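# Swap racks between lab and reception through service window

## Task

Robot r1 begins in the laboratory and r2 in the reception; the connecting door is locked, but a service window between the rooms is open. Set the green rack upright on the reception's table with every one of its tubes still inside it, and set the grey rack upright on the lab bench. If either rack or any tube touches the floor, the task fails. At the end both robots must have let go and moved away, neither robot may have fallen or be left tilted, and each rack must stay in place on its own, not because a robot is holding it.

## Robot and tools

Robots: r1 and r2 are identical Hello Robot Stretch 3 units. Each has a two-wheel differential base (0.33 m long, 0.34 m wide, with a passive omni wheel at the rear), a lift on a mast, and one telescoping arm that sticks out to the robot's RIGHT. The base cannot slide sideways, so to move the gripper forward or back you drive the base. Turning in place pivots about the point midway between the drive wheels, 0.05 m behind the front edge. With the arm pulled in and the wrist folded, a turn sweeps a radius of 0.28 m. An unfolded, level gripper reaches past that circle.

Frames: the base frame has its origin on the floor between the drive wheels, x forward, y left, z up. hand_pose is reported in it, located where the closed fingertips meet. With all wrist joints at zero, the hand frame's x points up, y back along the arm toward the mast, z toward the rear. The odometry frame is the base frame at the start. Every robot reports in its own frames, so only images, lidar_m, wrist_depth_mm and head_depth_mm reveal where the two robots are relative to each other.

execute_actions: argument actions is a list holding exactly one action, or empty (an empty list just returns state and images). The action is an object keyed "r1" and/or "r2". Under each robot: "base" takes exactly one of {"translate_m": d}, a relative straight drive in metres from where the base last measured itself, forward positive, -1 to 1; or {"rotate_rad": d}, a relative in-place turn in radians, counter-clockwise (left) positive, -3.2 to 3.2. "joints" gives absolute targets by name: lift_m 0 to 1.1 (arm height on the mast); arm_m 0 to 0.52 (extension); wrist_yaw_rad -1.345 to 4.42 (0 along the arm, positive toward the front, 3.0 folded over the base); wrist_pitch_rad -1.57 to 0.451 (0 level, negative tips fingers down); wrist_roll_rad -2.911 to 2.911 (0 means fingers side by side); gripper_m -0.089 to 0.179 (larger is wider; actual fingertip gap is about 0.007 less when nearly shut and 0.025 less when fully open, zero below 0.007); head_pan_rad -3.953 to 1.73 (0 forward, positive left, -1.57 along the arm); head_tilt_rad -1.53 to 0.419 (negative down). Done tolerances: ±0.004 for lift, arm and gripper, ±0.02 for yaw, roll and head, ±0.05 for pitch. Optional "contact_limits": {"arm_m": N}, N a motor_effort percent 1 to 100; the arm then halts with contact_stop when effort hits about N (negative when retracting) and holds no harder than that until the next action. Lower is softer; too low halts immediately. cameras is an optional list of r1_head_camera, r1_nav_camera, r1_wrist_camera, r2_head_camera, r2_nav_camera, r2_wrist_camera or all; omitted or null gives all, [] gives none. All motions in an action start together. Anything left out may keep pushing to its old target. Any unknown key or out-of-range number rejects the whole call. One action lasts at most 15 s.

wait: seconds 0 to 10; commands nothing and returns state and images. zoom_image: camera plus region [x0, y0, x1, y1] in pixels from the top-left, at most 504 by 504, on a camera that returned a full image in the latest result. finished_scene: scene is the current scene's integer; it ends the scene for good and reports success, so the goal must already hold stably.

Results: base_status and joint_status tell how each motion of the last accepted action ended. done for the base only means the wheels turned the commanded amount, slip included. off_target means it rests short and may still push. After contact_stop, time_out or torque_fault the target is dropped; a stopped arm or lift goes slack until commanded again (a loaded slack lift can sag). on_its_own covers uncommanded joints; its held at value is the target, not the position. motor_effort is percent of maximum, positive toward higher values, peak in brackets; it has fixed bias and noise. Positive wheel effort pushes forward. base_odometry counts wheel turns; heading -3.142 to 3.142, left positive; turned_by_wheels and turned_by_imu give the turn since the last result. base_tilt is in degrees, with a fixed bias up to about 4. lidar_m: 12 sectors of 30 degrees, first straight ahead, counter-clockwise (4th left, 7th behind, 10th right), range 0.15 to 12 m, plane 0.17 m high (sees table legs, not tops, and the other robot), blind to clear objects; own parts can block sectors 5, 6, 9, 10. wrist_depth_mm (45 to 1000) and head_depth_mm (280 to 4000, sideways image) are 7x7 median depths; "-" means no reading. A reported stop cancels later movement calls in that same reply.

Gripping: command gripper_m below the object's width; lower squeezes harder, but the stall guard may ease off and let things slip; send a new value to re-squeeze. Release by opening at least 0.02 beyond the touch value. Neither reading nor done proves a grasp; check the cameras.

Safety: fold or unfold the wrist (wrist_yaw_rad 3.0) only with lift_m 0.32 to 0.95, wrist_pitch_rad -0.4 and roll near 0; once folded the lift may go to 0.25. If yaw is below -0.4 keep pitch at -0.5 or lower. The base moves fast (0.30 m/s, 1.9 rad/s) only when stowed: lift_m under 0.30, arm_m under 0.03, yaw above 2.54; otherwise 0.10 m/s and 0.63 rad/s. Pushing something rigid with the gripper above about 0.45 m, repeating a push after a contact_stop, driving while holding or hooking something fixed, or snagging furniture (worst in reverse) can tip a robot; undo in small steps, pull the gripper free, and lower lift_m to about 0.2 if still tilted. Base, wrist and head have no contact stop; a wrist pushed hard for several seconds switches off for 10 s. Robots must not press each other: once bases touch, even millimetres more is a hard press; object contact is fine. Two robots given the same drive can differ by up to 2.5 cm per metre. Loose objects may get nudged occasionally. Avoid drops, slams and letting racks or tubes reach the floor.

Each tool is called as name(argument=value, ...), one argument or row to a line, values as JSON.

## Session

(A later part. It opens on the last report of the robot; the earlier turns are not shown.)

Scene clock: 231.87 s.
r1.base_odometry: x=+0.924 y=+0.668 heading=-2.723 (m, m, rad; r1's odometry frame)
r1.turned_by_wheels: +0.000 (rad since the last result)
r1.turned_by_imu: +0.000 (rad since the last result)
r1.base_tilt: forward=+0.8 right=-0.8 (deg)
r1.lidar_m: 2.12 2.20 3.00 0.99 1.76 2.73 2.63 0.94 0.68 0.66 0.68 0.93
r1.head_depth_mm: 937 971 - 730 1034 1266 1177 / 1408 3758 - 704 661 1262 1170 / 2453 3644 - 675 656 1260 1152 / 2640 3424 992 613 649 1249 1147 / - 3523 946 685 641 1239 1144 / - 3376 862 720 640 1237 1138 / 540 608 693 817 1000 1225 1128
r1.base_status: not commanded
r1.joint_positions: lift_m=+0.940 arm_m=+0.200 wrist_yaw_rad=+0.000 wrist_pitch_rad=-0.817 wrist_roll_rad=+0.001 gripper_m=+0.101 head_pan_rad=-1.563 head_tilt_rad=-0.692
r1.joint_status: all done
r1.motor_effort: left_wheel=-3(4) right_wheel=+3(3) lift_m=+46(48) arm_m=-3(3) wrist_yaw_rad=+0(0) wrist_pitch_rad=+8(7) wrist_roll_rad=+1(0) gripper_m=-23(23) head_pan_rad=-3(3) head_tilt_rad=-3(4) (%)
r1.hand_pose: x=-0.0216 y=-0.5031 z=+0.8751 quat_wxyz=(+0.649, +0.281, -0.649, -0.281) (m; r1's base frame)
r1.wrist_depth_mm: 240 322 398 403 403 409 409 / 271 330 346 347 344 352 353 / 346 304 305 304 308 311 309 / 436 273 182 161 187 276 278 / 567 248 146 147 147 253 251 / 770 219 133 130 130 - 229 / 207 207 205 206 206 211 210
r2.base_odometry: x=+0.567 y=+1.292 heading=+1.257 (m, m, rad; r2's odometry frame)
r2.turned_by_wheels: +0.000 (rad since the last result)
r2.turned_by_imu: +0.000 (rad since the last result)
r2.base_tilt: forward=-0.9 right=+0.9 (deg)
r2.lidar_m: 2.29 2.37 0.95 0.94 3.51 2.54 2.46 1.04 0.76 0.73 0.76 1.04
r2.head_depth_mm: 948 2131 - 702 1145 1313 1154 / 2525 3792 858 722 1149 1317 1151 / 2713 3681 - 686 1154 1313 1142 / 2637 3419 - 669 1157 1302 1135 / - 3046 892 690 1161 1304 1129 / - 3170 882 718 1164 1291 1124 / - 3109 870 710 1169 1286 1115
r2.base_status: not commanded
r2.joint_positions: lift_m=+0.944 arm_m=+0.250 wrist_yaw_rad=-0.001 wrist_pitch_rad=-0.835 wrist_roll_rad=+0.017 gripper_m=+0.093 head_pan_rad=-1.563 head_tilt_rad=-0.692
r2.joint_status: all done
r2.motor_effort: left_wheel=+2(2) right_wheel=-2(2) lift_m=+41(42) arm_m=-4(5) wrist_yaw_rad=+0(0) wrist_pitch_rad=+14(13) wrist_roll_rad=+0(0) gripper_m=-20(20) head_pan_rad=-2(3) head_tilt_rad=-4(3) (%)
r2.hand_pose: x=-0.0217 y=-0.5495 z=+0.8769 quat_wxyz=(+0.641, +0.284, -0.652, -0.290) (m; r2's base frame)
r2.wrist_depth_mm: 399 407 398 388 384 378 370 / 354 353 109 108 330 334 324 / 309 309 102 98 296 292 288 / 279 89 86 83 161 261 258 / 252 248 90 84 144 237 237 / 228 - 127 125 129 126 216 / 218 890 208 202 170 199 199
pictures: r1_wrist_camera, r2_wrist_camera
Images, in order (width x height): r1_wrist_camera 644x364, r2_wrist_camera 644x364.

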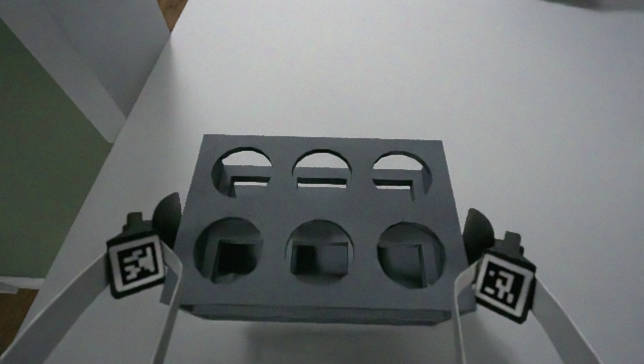

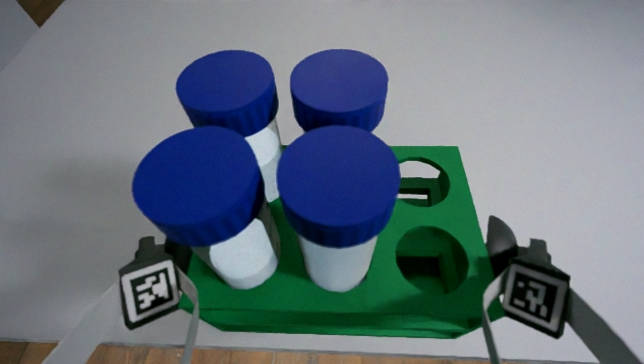

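execute_actions(
  actions=[
    {"r1":{"base":{"rotate_rad":2.2}},"r2":{"base":{"rotate_rad":1.59}}},
  ],
  cameras=[],
)

execute_actions(
  actions=[
    {"r1":{"base":{"translate_m":0.43},"joints":{"arm_m":0.4,"lift_m":0.91}},"r2":{"base":{"translate_m":0.4},"joints":{"arm_m":0.3,"lift_m":0.915}}},
  ],
  cameras=[],
)

execute_actions(
  actions=[
    {"r1":{"base":{"rotate_rad":1.17},"joints":{"arm_m":0.47}},"r2":{"base":{"rotate_rad":1.5},"joints":{"arm_m":0.35}}},
  ],
  cameras=["r1_head_camera","r2_head_camera"],
)

Scene clock: 251.07 s.
r1.base_odometry: x=+0.924 y=+0.668 heading=-0.523 (m, m, rad; r1's odometry frame)
r1.turned_by_wheels: +2.200 (rad since the last result)
r1.turned_by_imu: +2.211 (rad since the last result)
r1.base_tilt: forward=+0.7 right=-0.7 (deg)
r1.lidar_m: 1.14 2.68 1.89 0.85 0.67 0.66 0.71 1.04 2.12 2.27 3.34 0.99
r1.head_depth_mm: 1828 2009 - 1924 1575 1366 1173 / 1939 2114 - 1864 1605 1361 1163 / 2080 2248 - 1792 1597 1349 1156 / 2212 2489 2627 611 1588 1336 1153 / 2385 2671 2503 1810 1565 1330 1150 / 2573 2935 2507 1915 1554 1310 1139 / 2798 3059 2414 1890 1540 1302 1136
r1.base_status: done
r1.joint_positions: lift_m=+0.940 arm_m=+0.200 wrist_yaw_rad=+0.000 wrist_pitch_rad=-0.817 wrist_roll_rad=+0.001 gripper_m=+0.101 head_pan_rad=-1.563 head_tilt_rad=-0.692
r1.joint_status: not commanded
r1.motor_effort: left_wheel=-3(9) right_wheel=+2(9) lift_m=+46(46) arm_m=-3(3) wrist_yaw_rad=+0(1) wrist_pitch_rad=+8(8) wrist_roll_rad=+0(1) gripper_m=-24(24) head_pan_rad=-3(3) head_tilt_rad=-4(3) (%)
r1.hand_pose: x=-0.0216 y=-0.5031 z=+0.8751 quat_wxyz=(+0.649, +0.281, -0.649, -0.281) (m; r1's base frame)
r1.wrist_depth_mm: - - - - - - - / - - - - - - - / - - - - - - - / - - 181 160 187 - - / - - 145 146 147 - - / 922 955 133 130 130 - - / 913 923 920 895 927 932 936
r2.base_odometry: x=+0.567 y=+1.292 heading=+2.847 (m, m, rad; r2's odometry frame)
r2.turned_by_wheels: +1.590 (rad since the last result)
r2.turned_by_imu: +1.570 (rad since the last result)
r2.base_tilt: forward=-1.0 right=+0.9 (deg)
r2.lidar_m: 0.94 1.00 2.55 2.46 1.04 0.76 0.73 0.76 1.05 2.29 2.38 0.95
r2.head_depth_mm: 1920 2045 - 1845 1574 1332 1158 / 1935 2092 2254 1904 1569 1320 1147 / 1933 2087 - 1783 1554 1319 1144 / 1940 2178 - 1706 1539 1312 1140 / 1939 2220 2338 1803 1528 1305 1131 / 1945 2216 2311 1842 1525 1294 1125 / 1960 2219 2289 1817 1510 1285 1115
r2.base_status: done
r2.joint_positions: lift_m=+0.944 arm_m=+0.250 wrist_yaw_rad=-0.001 wrist_pitch_rad=-0.835 wrist_roll_rad=+0.017 gripper_m=+0.093 head_pan_rad=-1.563 head_tilt_rad=-0.692
r2.joint_status: not commanded
r2.motor_effort: left_wheel=-2(4) right_wheel=+1(8) lift_m=+41(41) arm_m=-3(4) wrist_yaw_rad=+0(0) wrist_pitch_rad=+14(13) wrist_roll_rad=+0(0) gripper_m=-20(19) head_pan_rad=-3(3) head_tilt_rad=-4(4) (%)
r2.hand_pose: x=-0.0217 y=-0.5495 z=+0.8769 quat_wxyz=(+0.641, +0.284, -0.652, -0.290) (m; r2's base frame)
r2.wrist_depth_mm: - - - - - - 846 / - - 109 108 - - 856 / - - 102 98 - - 834 / - 89 86 83 160 - 857 / - - 103 84 144 - 843 / - - 126 126 129 126 804 / 921 890 894 864 169 863 797
pictures: none
No camera images: the call's "cameras" was empty. Leave "cameras" out to get every camera's image.

Scene clock: 256.33 s.
r1.base_odometry: x=+1.297 y=+0.453 heading=-0.524 (m, m, rad; r1's odometry frame)
r1.turned_by_wheels: +0.000 (rad since the last result)
r1.turned_by_imu: +0.001 (rad since the last result)
r1.base_tilt: forward=+0.7 right=-0.7 (deg)
r1.lidar_m: 0.71 2.43 2.39 1.31 1.03 1.01 1.08 1.54 2.36 2.54 0.70 0.90
r1.head_depth_mm: 2039 2264 2407 - 1614 1335 1156 / 2168 2340 2382 1938 1607 1353 1166 / 2290 - 2475 1969 1590 1343 1161 / 2453 2725 1580 1868 1589 1335 1153 / 2667 3036 2514 1925 1574 1325 1147 / 2891 3189 2464 1920 1551 1312 1138 / 3138 3342 2440 1902 1554 1232 1131
r1.base_status: done
r1.joint_positions: lift_m=+0.910 arm_m=+0.400 wrist_yaw_rad=+0.000 wrist_pitch_rad=-0.817 wrist_roll_rad=+0.001 gripper_m=+0.101 head_pan_rad=-1.563 head_tilt_rad=-0.692
r1.joint_status: all done
r1.motor_effort: left_wheel=-4(4) right_wheel=+3(10) lift_m=+30(46) arm_m=+5(6) wrist_yaw_rad=+0(0) wrist_pitch_rad=+8(8) wrist_roll_rad=+0(0) gripper_m=-23(24) head_pan_rad=-3(3) head_tilt_rad=-4(4) (%)
r1.hand_pose: x=-0.0216 y=-0.7025 z=+0.8456 quat_wxyz=(+0.649, +0.281, -0.649, -0.281) (m; r1's base frame)
r1.wrist_depth_mm: - - - - - - - / - - - - - - - / - - - - - - - / - - 182 161 187 - - / - - 146 147 147 - - / 966 921 134 130 130 - 956 / 894 876 879 863 874 902 876
r2.base_odometry: x=+0.184 y=+1.408 heading=+2.847 (m, m, rad; r2's odometry frame)
r2.turned_by_wheels: +0.000 (rad since the last result)
r2.turned_by_imu: -0.002 (rad since the last result)
r2.base_tilt: forward=-0.9 right=+0.9 (deg)
r2.lidar_m: 0.82 0.65 2.53 2.45 1.60 1.18 1.13 1.17 1.61 2.29 2.38 0.56
r2.head_depth_mm: 1936 2157 - - 1565 1328 1152 / 1937 2119 2251 1895 1561 1325 1151 / 1933 2113 - 1829 1544 1321 1142 / 1941 2172 - 1758 1542 1311 1137 / 1952 2190 2353 1804 1529 1302 1132 / 1948 2210 2325 1846 1513 1291 1123 / 1946 2220 2306 1827 1502 1290 1117
r2.base_status: done
r2.joint_positions: lift_m=+0.915 arm_m=+0.300 wrist_yaw_rad=-0.001 wrist_pitch_rad=-0.835 wrist_roll_rad=+0.017 gripper_m=+0.093 head_pan_rad=-1.563 head_tilt_rad=-0.692
r2.joint_status: all done
r2.motor_effort: left_wheel=-2(3) right_wheel=+3(9) lift_m=+19(40) arm_m=+5(3) wrist_yaw_rad=+0(1) wrist_pitch_rad=+14(14) wrist_roll_rad=+0(0) gripper_m=-20(20) head_pan_rad=-3(2) head_tilt_rad=-4(5) (%)
r2.hand_pose: x=-0.0217 y=-0.5987 z=+0.8480 quat_wxyz=(+0.641, +0.284, -0.652, -0.290) (m; r2's base frame)
r2.wrist_depth_mm: - - - - - - - / - - 109 108 - - - / - - 102 98 - - - / - 89 87 83 161 - - / - - 103 84 144 - - / - - 127 126 129 126 919 / 900 887 856 849 844 844 850
pictures: none
No camera images: the call's "cameras" was empty. Leave "cameras" out to get every camera's image.

Scene clock: 259.67 s.
r1.base_odometry: x=+1.297 y=+0.453 heading=+0.646 (m, m, rad; r1's odometry frame)
r1.turned_by_wheels: +1.170 (rad since the last result)
r1.turned_by_imu: +1.176 (rad since the last result)
r1.base_tilt: forward=+0.8 right=-0.7 (deg)
r1.lidar_m: 2.19 1.20 1.01 1.01 1.14 1.84 2.37 2.68 0.70 0.71 0.73 2.40
r1.head_depth_mm: 2720 1567 1188 - - 1231 1160 / 2797 1778 1039 811 1615 1347 1165 / 2829 - 1012 839 1596 1344 1158 / 2865 1830 842 851 1583 1340 1151 / 2915 3239 1019 864 1491 1324 1142 / 3014 3272 2365 871 1139 1288 1138 / 3110 3319 2475 1840 1557 1306 1131
r1.base_status: done
r1.joint_positions: lift_m=+0.910 arm_m=+0.470 wrist_yaw_rad=+0.000 wrist_pitch_rad=-0.817 wrist_roll_rad=+0.001 gripper_m=+0.101 head_pan_rad=-1.563 head_tilt_rad=-0.692
r1.joint_status: all done
r1.motor_effort: left_wheel=-3(12) right_wheel=+2(11) lift_m=+30(31) arm_m=+4(5) wrist_yaw_rad=-1(1) wrist_pitch_rad=+8(8) wrist_roll_rad=+0(0) gripper_m=-24(23) head_pan_rad=-3(3) head_tilt_rad=-4(4) (%)
r1.hand_pose: x=-0.0216 y=-0.7725 z=+0.8456 quat_wxyz=(+0.649, +0.281, -0.649, -0.281) (m; r1's base frame)
r1.wrist_depth_mm: - - 423 418 414 420 430 / - - 358 359 363 362 364 / - 312 318 318 320 319 320 / - 284 183 161 187 289 291 / 259 258 146 146 147 266 261 / 239 227 134 130 131 - 229 / 215 216 213 215 214 218 210
r2.base_odometry: x=+0.184 y=+1.408 heading=-1.936 (m, m, rad; r2's odometry frame)
r2.turned_by_wheels: +1.500 (rad since the last result)
r2.turned_by_imu: +1.481 (rad since the last result)
r2.base_tilt: forward=-0.9 right=+0.9 (deg)
r2.lidar_m: 2.45 1.71 1.20 1.13 1.15 1.49 2.29 2.33 0.56 0.59 0.65 2.64
r2.head_depth_mm: 2772 3093 - - 1536 1330 1153 / 2756 2972 2159 776 922 1326 1147 / 2727 - 902 751 918 1208 1143 / 2680 1420 726 736 1467 1305 1137 / 2651 1321 986 759 1453 1303 1131 / 2624 1308 954 752 1442 1288 1125 / 2630 1291 944 747 1440 1288 1116
r2.base_status: done
r2.joint_positions: lift_m=+0.915 arm_m=+0.350 wrist_yaw_rad=+0.000 wrist_pitch_rad=-0.835 wrist_roll_rad=+0.017 gripper_m=+0.093 head_pan_rad=-1.563 head_tilt_rad=-0.692
r2.joint_status: all done
r2.motor_effort: left_wheel=-1(5) right_wheel=+1(9) lift_m=+18(18) arm_m=+4(1) wrist_yaw_rad=+0(0) wrist_pitch_rad=+14(14) wrist_roll_rad=+0(0) gripper_m=-20(19) head_pan_rad=-4(4) head_tilt_rad=-4(4) (%)
r2.hand_pose: x=-0.0217 y=-0.6487 z=+0.8480 quat_wxyz=(+0.641, +0.284, -0.652, -0.290) (m; r2's base frame)
r2.wrist_depth_mm: 430 424 413 411 401 - - / 368 365 109 108 349 360 - / 324 322 100 98 309 307 - / 292 89 86 83 161 276 - / 263 260 89 84 144 250 256 / 239 - 127 125 129 125 227 / 224 215 209 208 205 208 208
pictures: r1_head_camera (sideways: a quarter turn clockwise sets it upright), r2_head_camera (sideways: a quarter turn clockwise sets it upright)
Images, in order (width x height): r1_head_camera 896x504, r2_head_camera 896x504.

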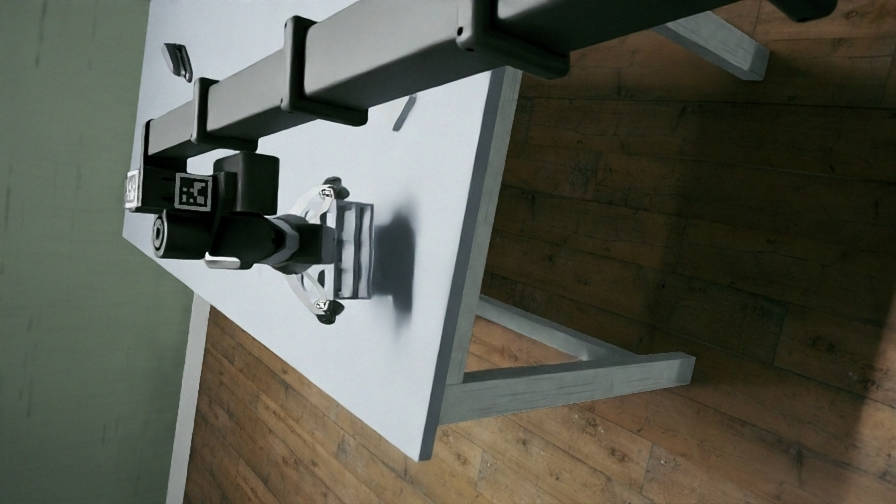

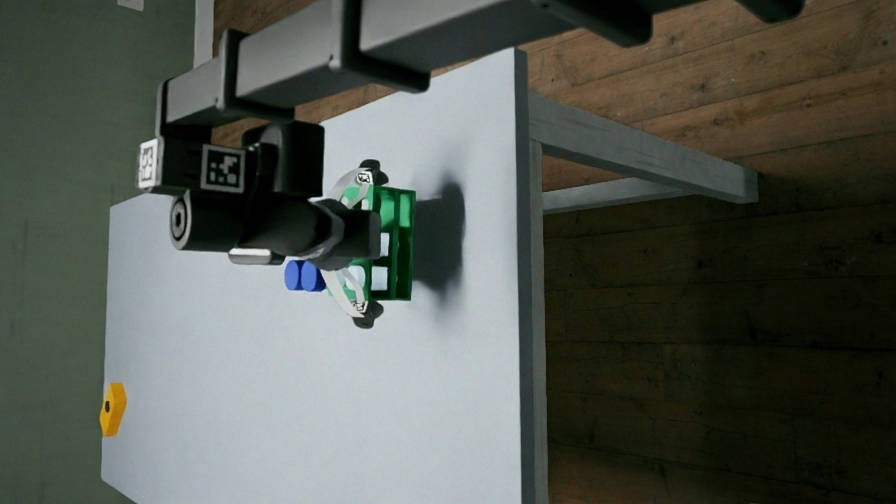

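execute_actions(
  actions=[
    {"r1":{"joints":{"lift_m":0.86}},"r2":{"joints":{"lift_m":0.863}}},
  ],
  cameras=[],
)

execute_actions(
  actions=[
    {"r1":{"joints":{"gripper_m":0.179}},"r2":{"joints":{"gripper_m":0.179}}},
  ],
  cameras=[],
)

execute_actions(
  actions=[
    {"r1":{"joints":{"arm_m":0.1}},"r2":{"joints":{"arm_m":0.0}}},
  ],
  cameras=["r1_head_camera","r2_head_camera","r1_wrist_camera","r2_wrist_camera"],
)

Scene clock: 271.03 s.
r1.base_odometry: x=+1.297 y=+0.453 heading=+0.646 (m, m, rad; r1's odometry frame)
r1.turned_by_wheels: +0.000 (rad since the last result)
r1.turned_by_imu: +0.000 (rad since the last result)
r1.base_tilt: forward=+0.8 right=-0.6 (deg)
r1.lidar_m: 2.19 1.20 1.01 1.00 1.14 1.85 2.37 2.67 0.70 0.71 0.73 2.40
r1.head_depth_mm: 2701 1566 1078 866 - - 1195 / 2785 1547 - - 1601 1345 1161 / 2829 1705 968 835 1611 1338 1155 / 2911 1577 949 848 1579 1338 1151 / 2969 3197 1026 863 1498 1321 1142 / 3023 3228 2380 870 1140 1281 1142 / 3076 3323 2457 1840 1544 1306 1136
r1.base_status: not commanded
r1.joint_positions: lift_m=+0.860 arm_m=+0.470 wrist_yaw_rad=+0.000 wrist_pitch_rad=-0.814 wrist_roll_rad=+0.001 gripper_m=+0.101 head_pan_rad=-1.563 head_tilt_rad=-0.692
r1.joint_status: all done
r1.motor_effort: left_wheel=-3(3) right_wheel=+3(3) lift_m=+28(32) arm_m=+4(4) wrist_yaw_rad=+0(0) wrist_pitch_rad=+7(7) wrist_roll_rad=+0(0) gripper_m=-24(23) head_pan_rad=-3(3) head_tilt_rad=-3(5) (%)
r1.hand_pose: x=-0.0216 y=-0.7732 z=+0.7962 quat_wxyz=(+0.649, +0.280, -0.649, -0.280) (m; r1's base frame)
r1.wrist_depth_mm: - - 330 336 334 336 339 / - 287 285 290 292 290 295 / 266 251 253 256 257 257 259 / 226 226 181 162 188 230 230 / 204 208 146 147 146 212 207 / 190 181 134 130 130 - 191 / 169 172 171 170 171 173 174
r2.base_odometry: x=+0.184 y=+1.408 heading=-1.936 (m, m, rad; r2's odometry frame)
r2.turned_by_wheels: +0.000 (rad since the last result)
r2.turned_by_imu: +0.000 (rad since the last result)
r2.base_tilt: forward=-1.0 right=+0.9 (deg)
r2.lidar_m: 2.44 1.71 1.21 1.13 1.15 1.49 2.29 2.32 0.56 0.59 0.65 2.64
r2.head_depth_mm: 2770 3082 2515 - - - 1122 / 2766 3071 - 780 889 1319 1147 / 2706 2951 - 751 919 1203 1145 / 2676 1353 880 745 1462 1308 1138 / 2652 1327 965 758 1457 1306 1130 / 2614 1308 957 753 1450 1295 1124 / 2620 1287 948 747 1434 1284 1117
r2.base_status: not commanded
r2.joint_positions: lift_m=+0.864 arm_m=+0.350 wrist_yaw_rad=+0.000 wrist_pitch_rad=-0.821 wrist_roll_rad=+0.017 gripper_m=+0.093 head_pan_rad=-1.563 head_tilt_rad=-0.692
r2.joint_status: all done
r2.motor_effort: left_wheel=-2(2) right_wheel=+3(2) lift_m=+15(17) arm_m=+3(4) wrist_yaw_rad=+0(0) wrist_pitch_rad=+8(14) wrist_roll_rad=+0(0) gripper_m=-20(20) head_pan_rad=-4(4) head_tilt_rad=-4(3) (%)
r2.hand_pose: x=-0.0217 y=-0.6517 z=+0.7984 quat_wxyz=(+0.643, +0.280, -0.654, -0.285) (m; r2's base frame)
r2.wrist_depth_mm: 352 348 340 333 329 329 - / 304 296 107 106 277 277 - / 264 260 103 97 250 246 255 / 234 89 86 83 159 220 217 / 211 203 87 80 143 199 198 / 191 - 126 125 129 125 182 / 178 172 168 167 164 165 165
pictures: none
No camera images: the call's "cameras" was empty. Leave "cameras" out to get every camera's image.

Scene clock: 272.40 s.
r1.base_odometry: x=+1.297 y=+0.453 heading=+0.646 (m, m, rad; r1's odometry frame)
r1.turned_by_wheels: +0.000 (rad since the last result)
r1.turned_by_imu: +0.000 (rad since the last result)
r1.base_tilt: forward=+0.7 right=-0.6 (deg)
r1.lidar_m: 2.18 1.20 1.01 1.01 1.14 1.85 2.37 2.68 0.70 0.71 0.73 2.40
r1.head_depth_mm: 2742 1564 1080 865 - - 1192 / 2774 1553 - - 1610 1346 1163 / 2836 1711 970 835 1602 1348 1160 / 2928 1580 913 850 1582 1332 1157 / 2923 3219 1025 864 1497 1321 1140 / 2954 3283 2371 873 1139 1288 1140 / 3076 3340 2451 1847 1538 1308 1128
r1.base_status: not commanded
r1.joint_positions: lift_m=+0.860 arm_m=+0.470 wrist_yaw_rad=+0.000 wrist_pitch_rad=-0.814 wrist_roll_rad=+0.001 gripper_m=+0.179 head_pan_rad=-1.563 head_tilt_rad=-0.692
r1.joint_status: all done
r1.motor_effort: left_wheel=-3(3) right_wheel=+2(2) lift_m=+30(30) arm_m=+4(4) wrist_yaw_rad=-1(1) wrist_pitch_rad=+7(7) wrist_roll_rad=+1(1) gripper_m=+0(100) head_pan_rad=-3(3) head_tilt_rad=-4(4) (%)
r1.hand_pose: x=-0.0216 y=-0.7731 z=+0.7961 quat_wxyz=(+0.649, +0.280, -0.649, -0.281) (m; r1's base frame)
r1.wrist_depth_mm: - - 331 336 336 338 335 / - 285 288 289 290 293 292 / 266 251 254 255 258 257 258 / 226 227 183 165 182 229 230 / 207 207 148 147 148 210 208 / - 181 134 132 130 183 190 / 172 173 170 170 171 173 174
r2.base_odometry: x=+0.184 y=+1.408 heading=-1.936 (m, m, rad; r2's odometry frame)
r2.turned_by_wheels: +0.000 (rad since the last result)
r2.turned_by_imu: +0.000 (rad since the last result)
r2.base_tilt: forward=-1.0 right=+1.0 (deg)
r2.lidar_m: 2.45 1.70 1.21 1.13 1.15 1.48 2.29 2.33 0.56 0.59 0.65 2.63
r2.head_depth_mm: 2759 3085 2514 - - - 1117 / 2750 3051 - 780 892 1322 1153 / 2721 2931 - 755 919 1206 1143 / 2673 1348 879 745 1461 1307 1136 / 2663 1322 968 745 1454 1305 1129 / 2648 1305 954 756 1445 1297 1119 / 2643 1288 946 746 1439 1281 1116
r2.base_status: not commanded
r2.joint_positions: lift_m=+0.864 arm_m=+0.350 wrist_yaw_rad=-0.001 wrist_pitch_rad=-0.815 wrist_roll_rad=+0.017 gripper_m=+0.179 head_pan_rad=-1.563 head_tilt_rad=-0.692
r2.joint_status: all done
r2.motor_effort: left_wheel=-2(2) right_wheel=+2(3) lift_m=+16(15) arm_m=+4(4) wrist_yaw_rad=+0(0) wrist_pitch_rad=+6(8) wrist_roll_rad=+0(0) gripper_m=+0(84) head_pan_rad=-4(4) head_tilt_rad=-3(4) (%)
r2.hand_pose: x=-0.0217 y=-0.6528 z=+0.7993 quat_wxyz=(+0.644, +0.278, -0.654, -0.283) (m; r2's base frame)
r2.wrist_depth_mm: 354 349 344 337 329 335 - / 306 303 109 107 285 281 - / 265 263 102 99 250 248 258 / 236 89 87 84 161 221 220 / 212 203 88 79 143 197 199 / 195 187 127 125 129 130 184 / - 174 170 166 164 166 164
pictures: none
No camera images: the call's "cameras" was empty. Leave "cameras" out to get every camera's image.

Scene clock: 276.33 s.
r1.base_odometry: x=+1.297 y=+0.453 heading=+0.646 (m, m, rad; r1's odometry frame)
r1.turned_by_wheels: +0.000 (rad since the last result)
r1.turned_by_imu: +0.000 (rad since the last result)
r1.base_tilt: forward=+0.7 right=-0.8 (deg)
r1.lidar_m: 2.19 1.20 1.01 1.01 1.14 1.85 2.37 2.67 0.70 0.71 0.73 2.40
r1.head_depth_mm: 2729 1568 1081 848 - - - / 2743 1545 1058 867 - 1291 1164 / 2827 1505 1055 834 - 1305 1158 / 2892 1483 1042 826 - 1285 1151 / 2973 3251 1021 865 1523 1322 1146 / 3039 3304 2375 872 1145 1296 1140 / 3102 3292 2449 1846 1553 1306 1129
r1.base_status: not commanded
r1.joint_positions: lift_m=+0.860 arm_m=+0.100 wrist_yaw_rad=+0.000 wrist_pitch_rad=-0.813 wrist_roll_rad=+0.001 gripper_m=+0.179 head_pan_rad=-1.563 head_tilt_rad=-0.692
r1.joint_status: all done
r1.motor_effort: left_wheel=-3(3) right_wheel=+3(3) lift_m=+29(30) arm_m=-3(5) wrist_yaw_rad=+1(0) wrist_pitch_rad=+6(6) wrist_roll_rad=+1(1) gripper_m=+1(0) head_pan_rad=-3(3) head_tilt_rad=-4(3) (%)
r1.hand_pose: x=-0.0216 y=-0.4038 z=+0.7962 quat_wxyz=(+0.649, +0.280, -0.649, -0.280) (m; r1's base frame)
r1.wrist_depth_mm: - 359 347 341 341 341 343 / - - 450 383 317 303 294 / - - - - - - 341 / - - 955 - - - - / - - - - - - 519 / 921 924 918 925 903 891 940 / 827 831 843 851 832 860 865
r2.base_odometry: x=+0.184 y=+1.408 heading=-1.936 (m, m, rad; r2's odometry frame)
r2.turned_by_wheels: +0.000 (rad since the last result)
r2.turned_by_imu: +0.000 (rad since the last result)
r2.base_tilt: forward=-0.9 right=+1.0 (deg)
r2.lidar_m: 2.45 1.71 1.21 1.13 1.15 1.49 2.29 2.33 0.56 0.59 0.65 2.64
r2.head_depth_mm: 2758 3049 2467 1917 1578 - - / 2747 3032 2434 779 831 - - / 2723 1538 986 761 905 - - / 2670 1341 977 746 1150 - - / 2644 1326 964 760 1455 1316 1130 / 2646 1306 956 753 1447 1282 1124 / 2643 1287 948 748 1438 1285 1115
r2.base_status: not commanded
r2.joint_positions: lift_m=+0.864 arm_m=+0.000 wrist_yaw_rad=+0.000 wrist_pitch_rad=-0.814 wrist_roll_rad=+0.017 gripper_m=+0.179 head_pan_rad=-1.563 head_tilt_rad=-0.692
r2.joint_status: all done
r2.motor_effort: left_wheel=-2(2) right_wheel=+2(3) lift_m=+16(16) arm_m=-4(1) wrist_yaw_rad=+0(0) wrist_pitch_rad=+6(6) wrist_roll_rad=+0(0) gripper_m=+0(0) head_pan_rad=-4(5) head_tilt_rad=-4(4) (%)
r2.hand_pose: x=-0.0217 y=-0.3037 z=+0.7994 quat_wxyz=(+0.644, +0.278, -0.655, -0.283) (m; r2's base frame)
r2.wrist_depth_mm: 353 353 348 339 335 329 - / 309 309 305 308 307 312 - / 383 - - - 474 - - / 515 - - - 645 - - / - - - - 917 - - / 932 921 933 888 901 892 888 / 868 866 852 831 828 807 787
pictures: r1_head_camera (sideways: a quarter turn clockwise sets it upright), r1_wrist_camera, r2_head_camera (sideways: a quarter turn clockwise sets it upright), r2_wrist_camera
Images, in order (width x height): r1_head_camera 896x504, r1_wrist_camera 644x364, r2_head_camera 896x504, r2_wrist_camera 644x364.

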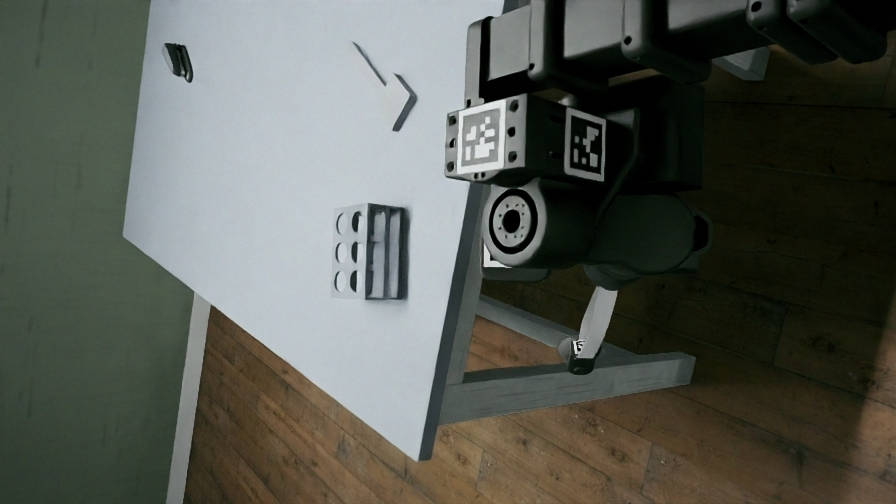

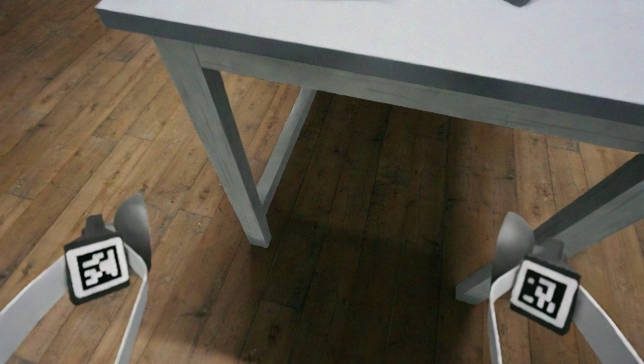

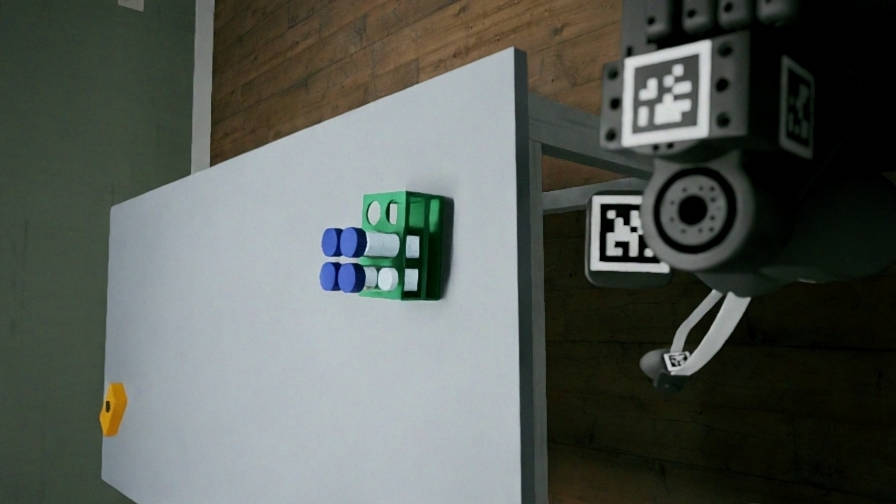

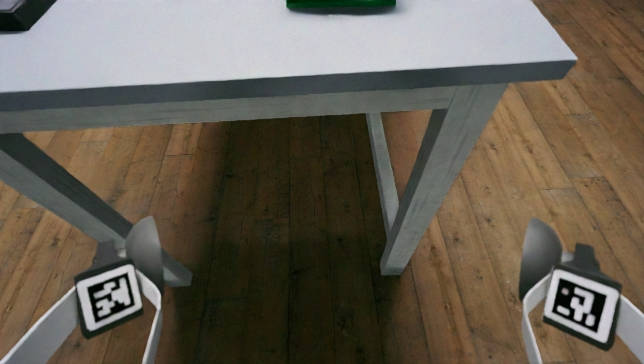

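finished_scene(
  scene=2,
)

The scene is finished: the task was done.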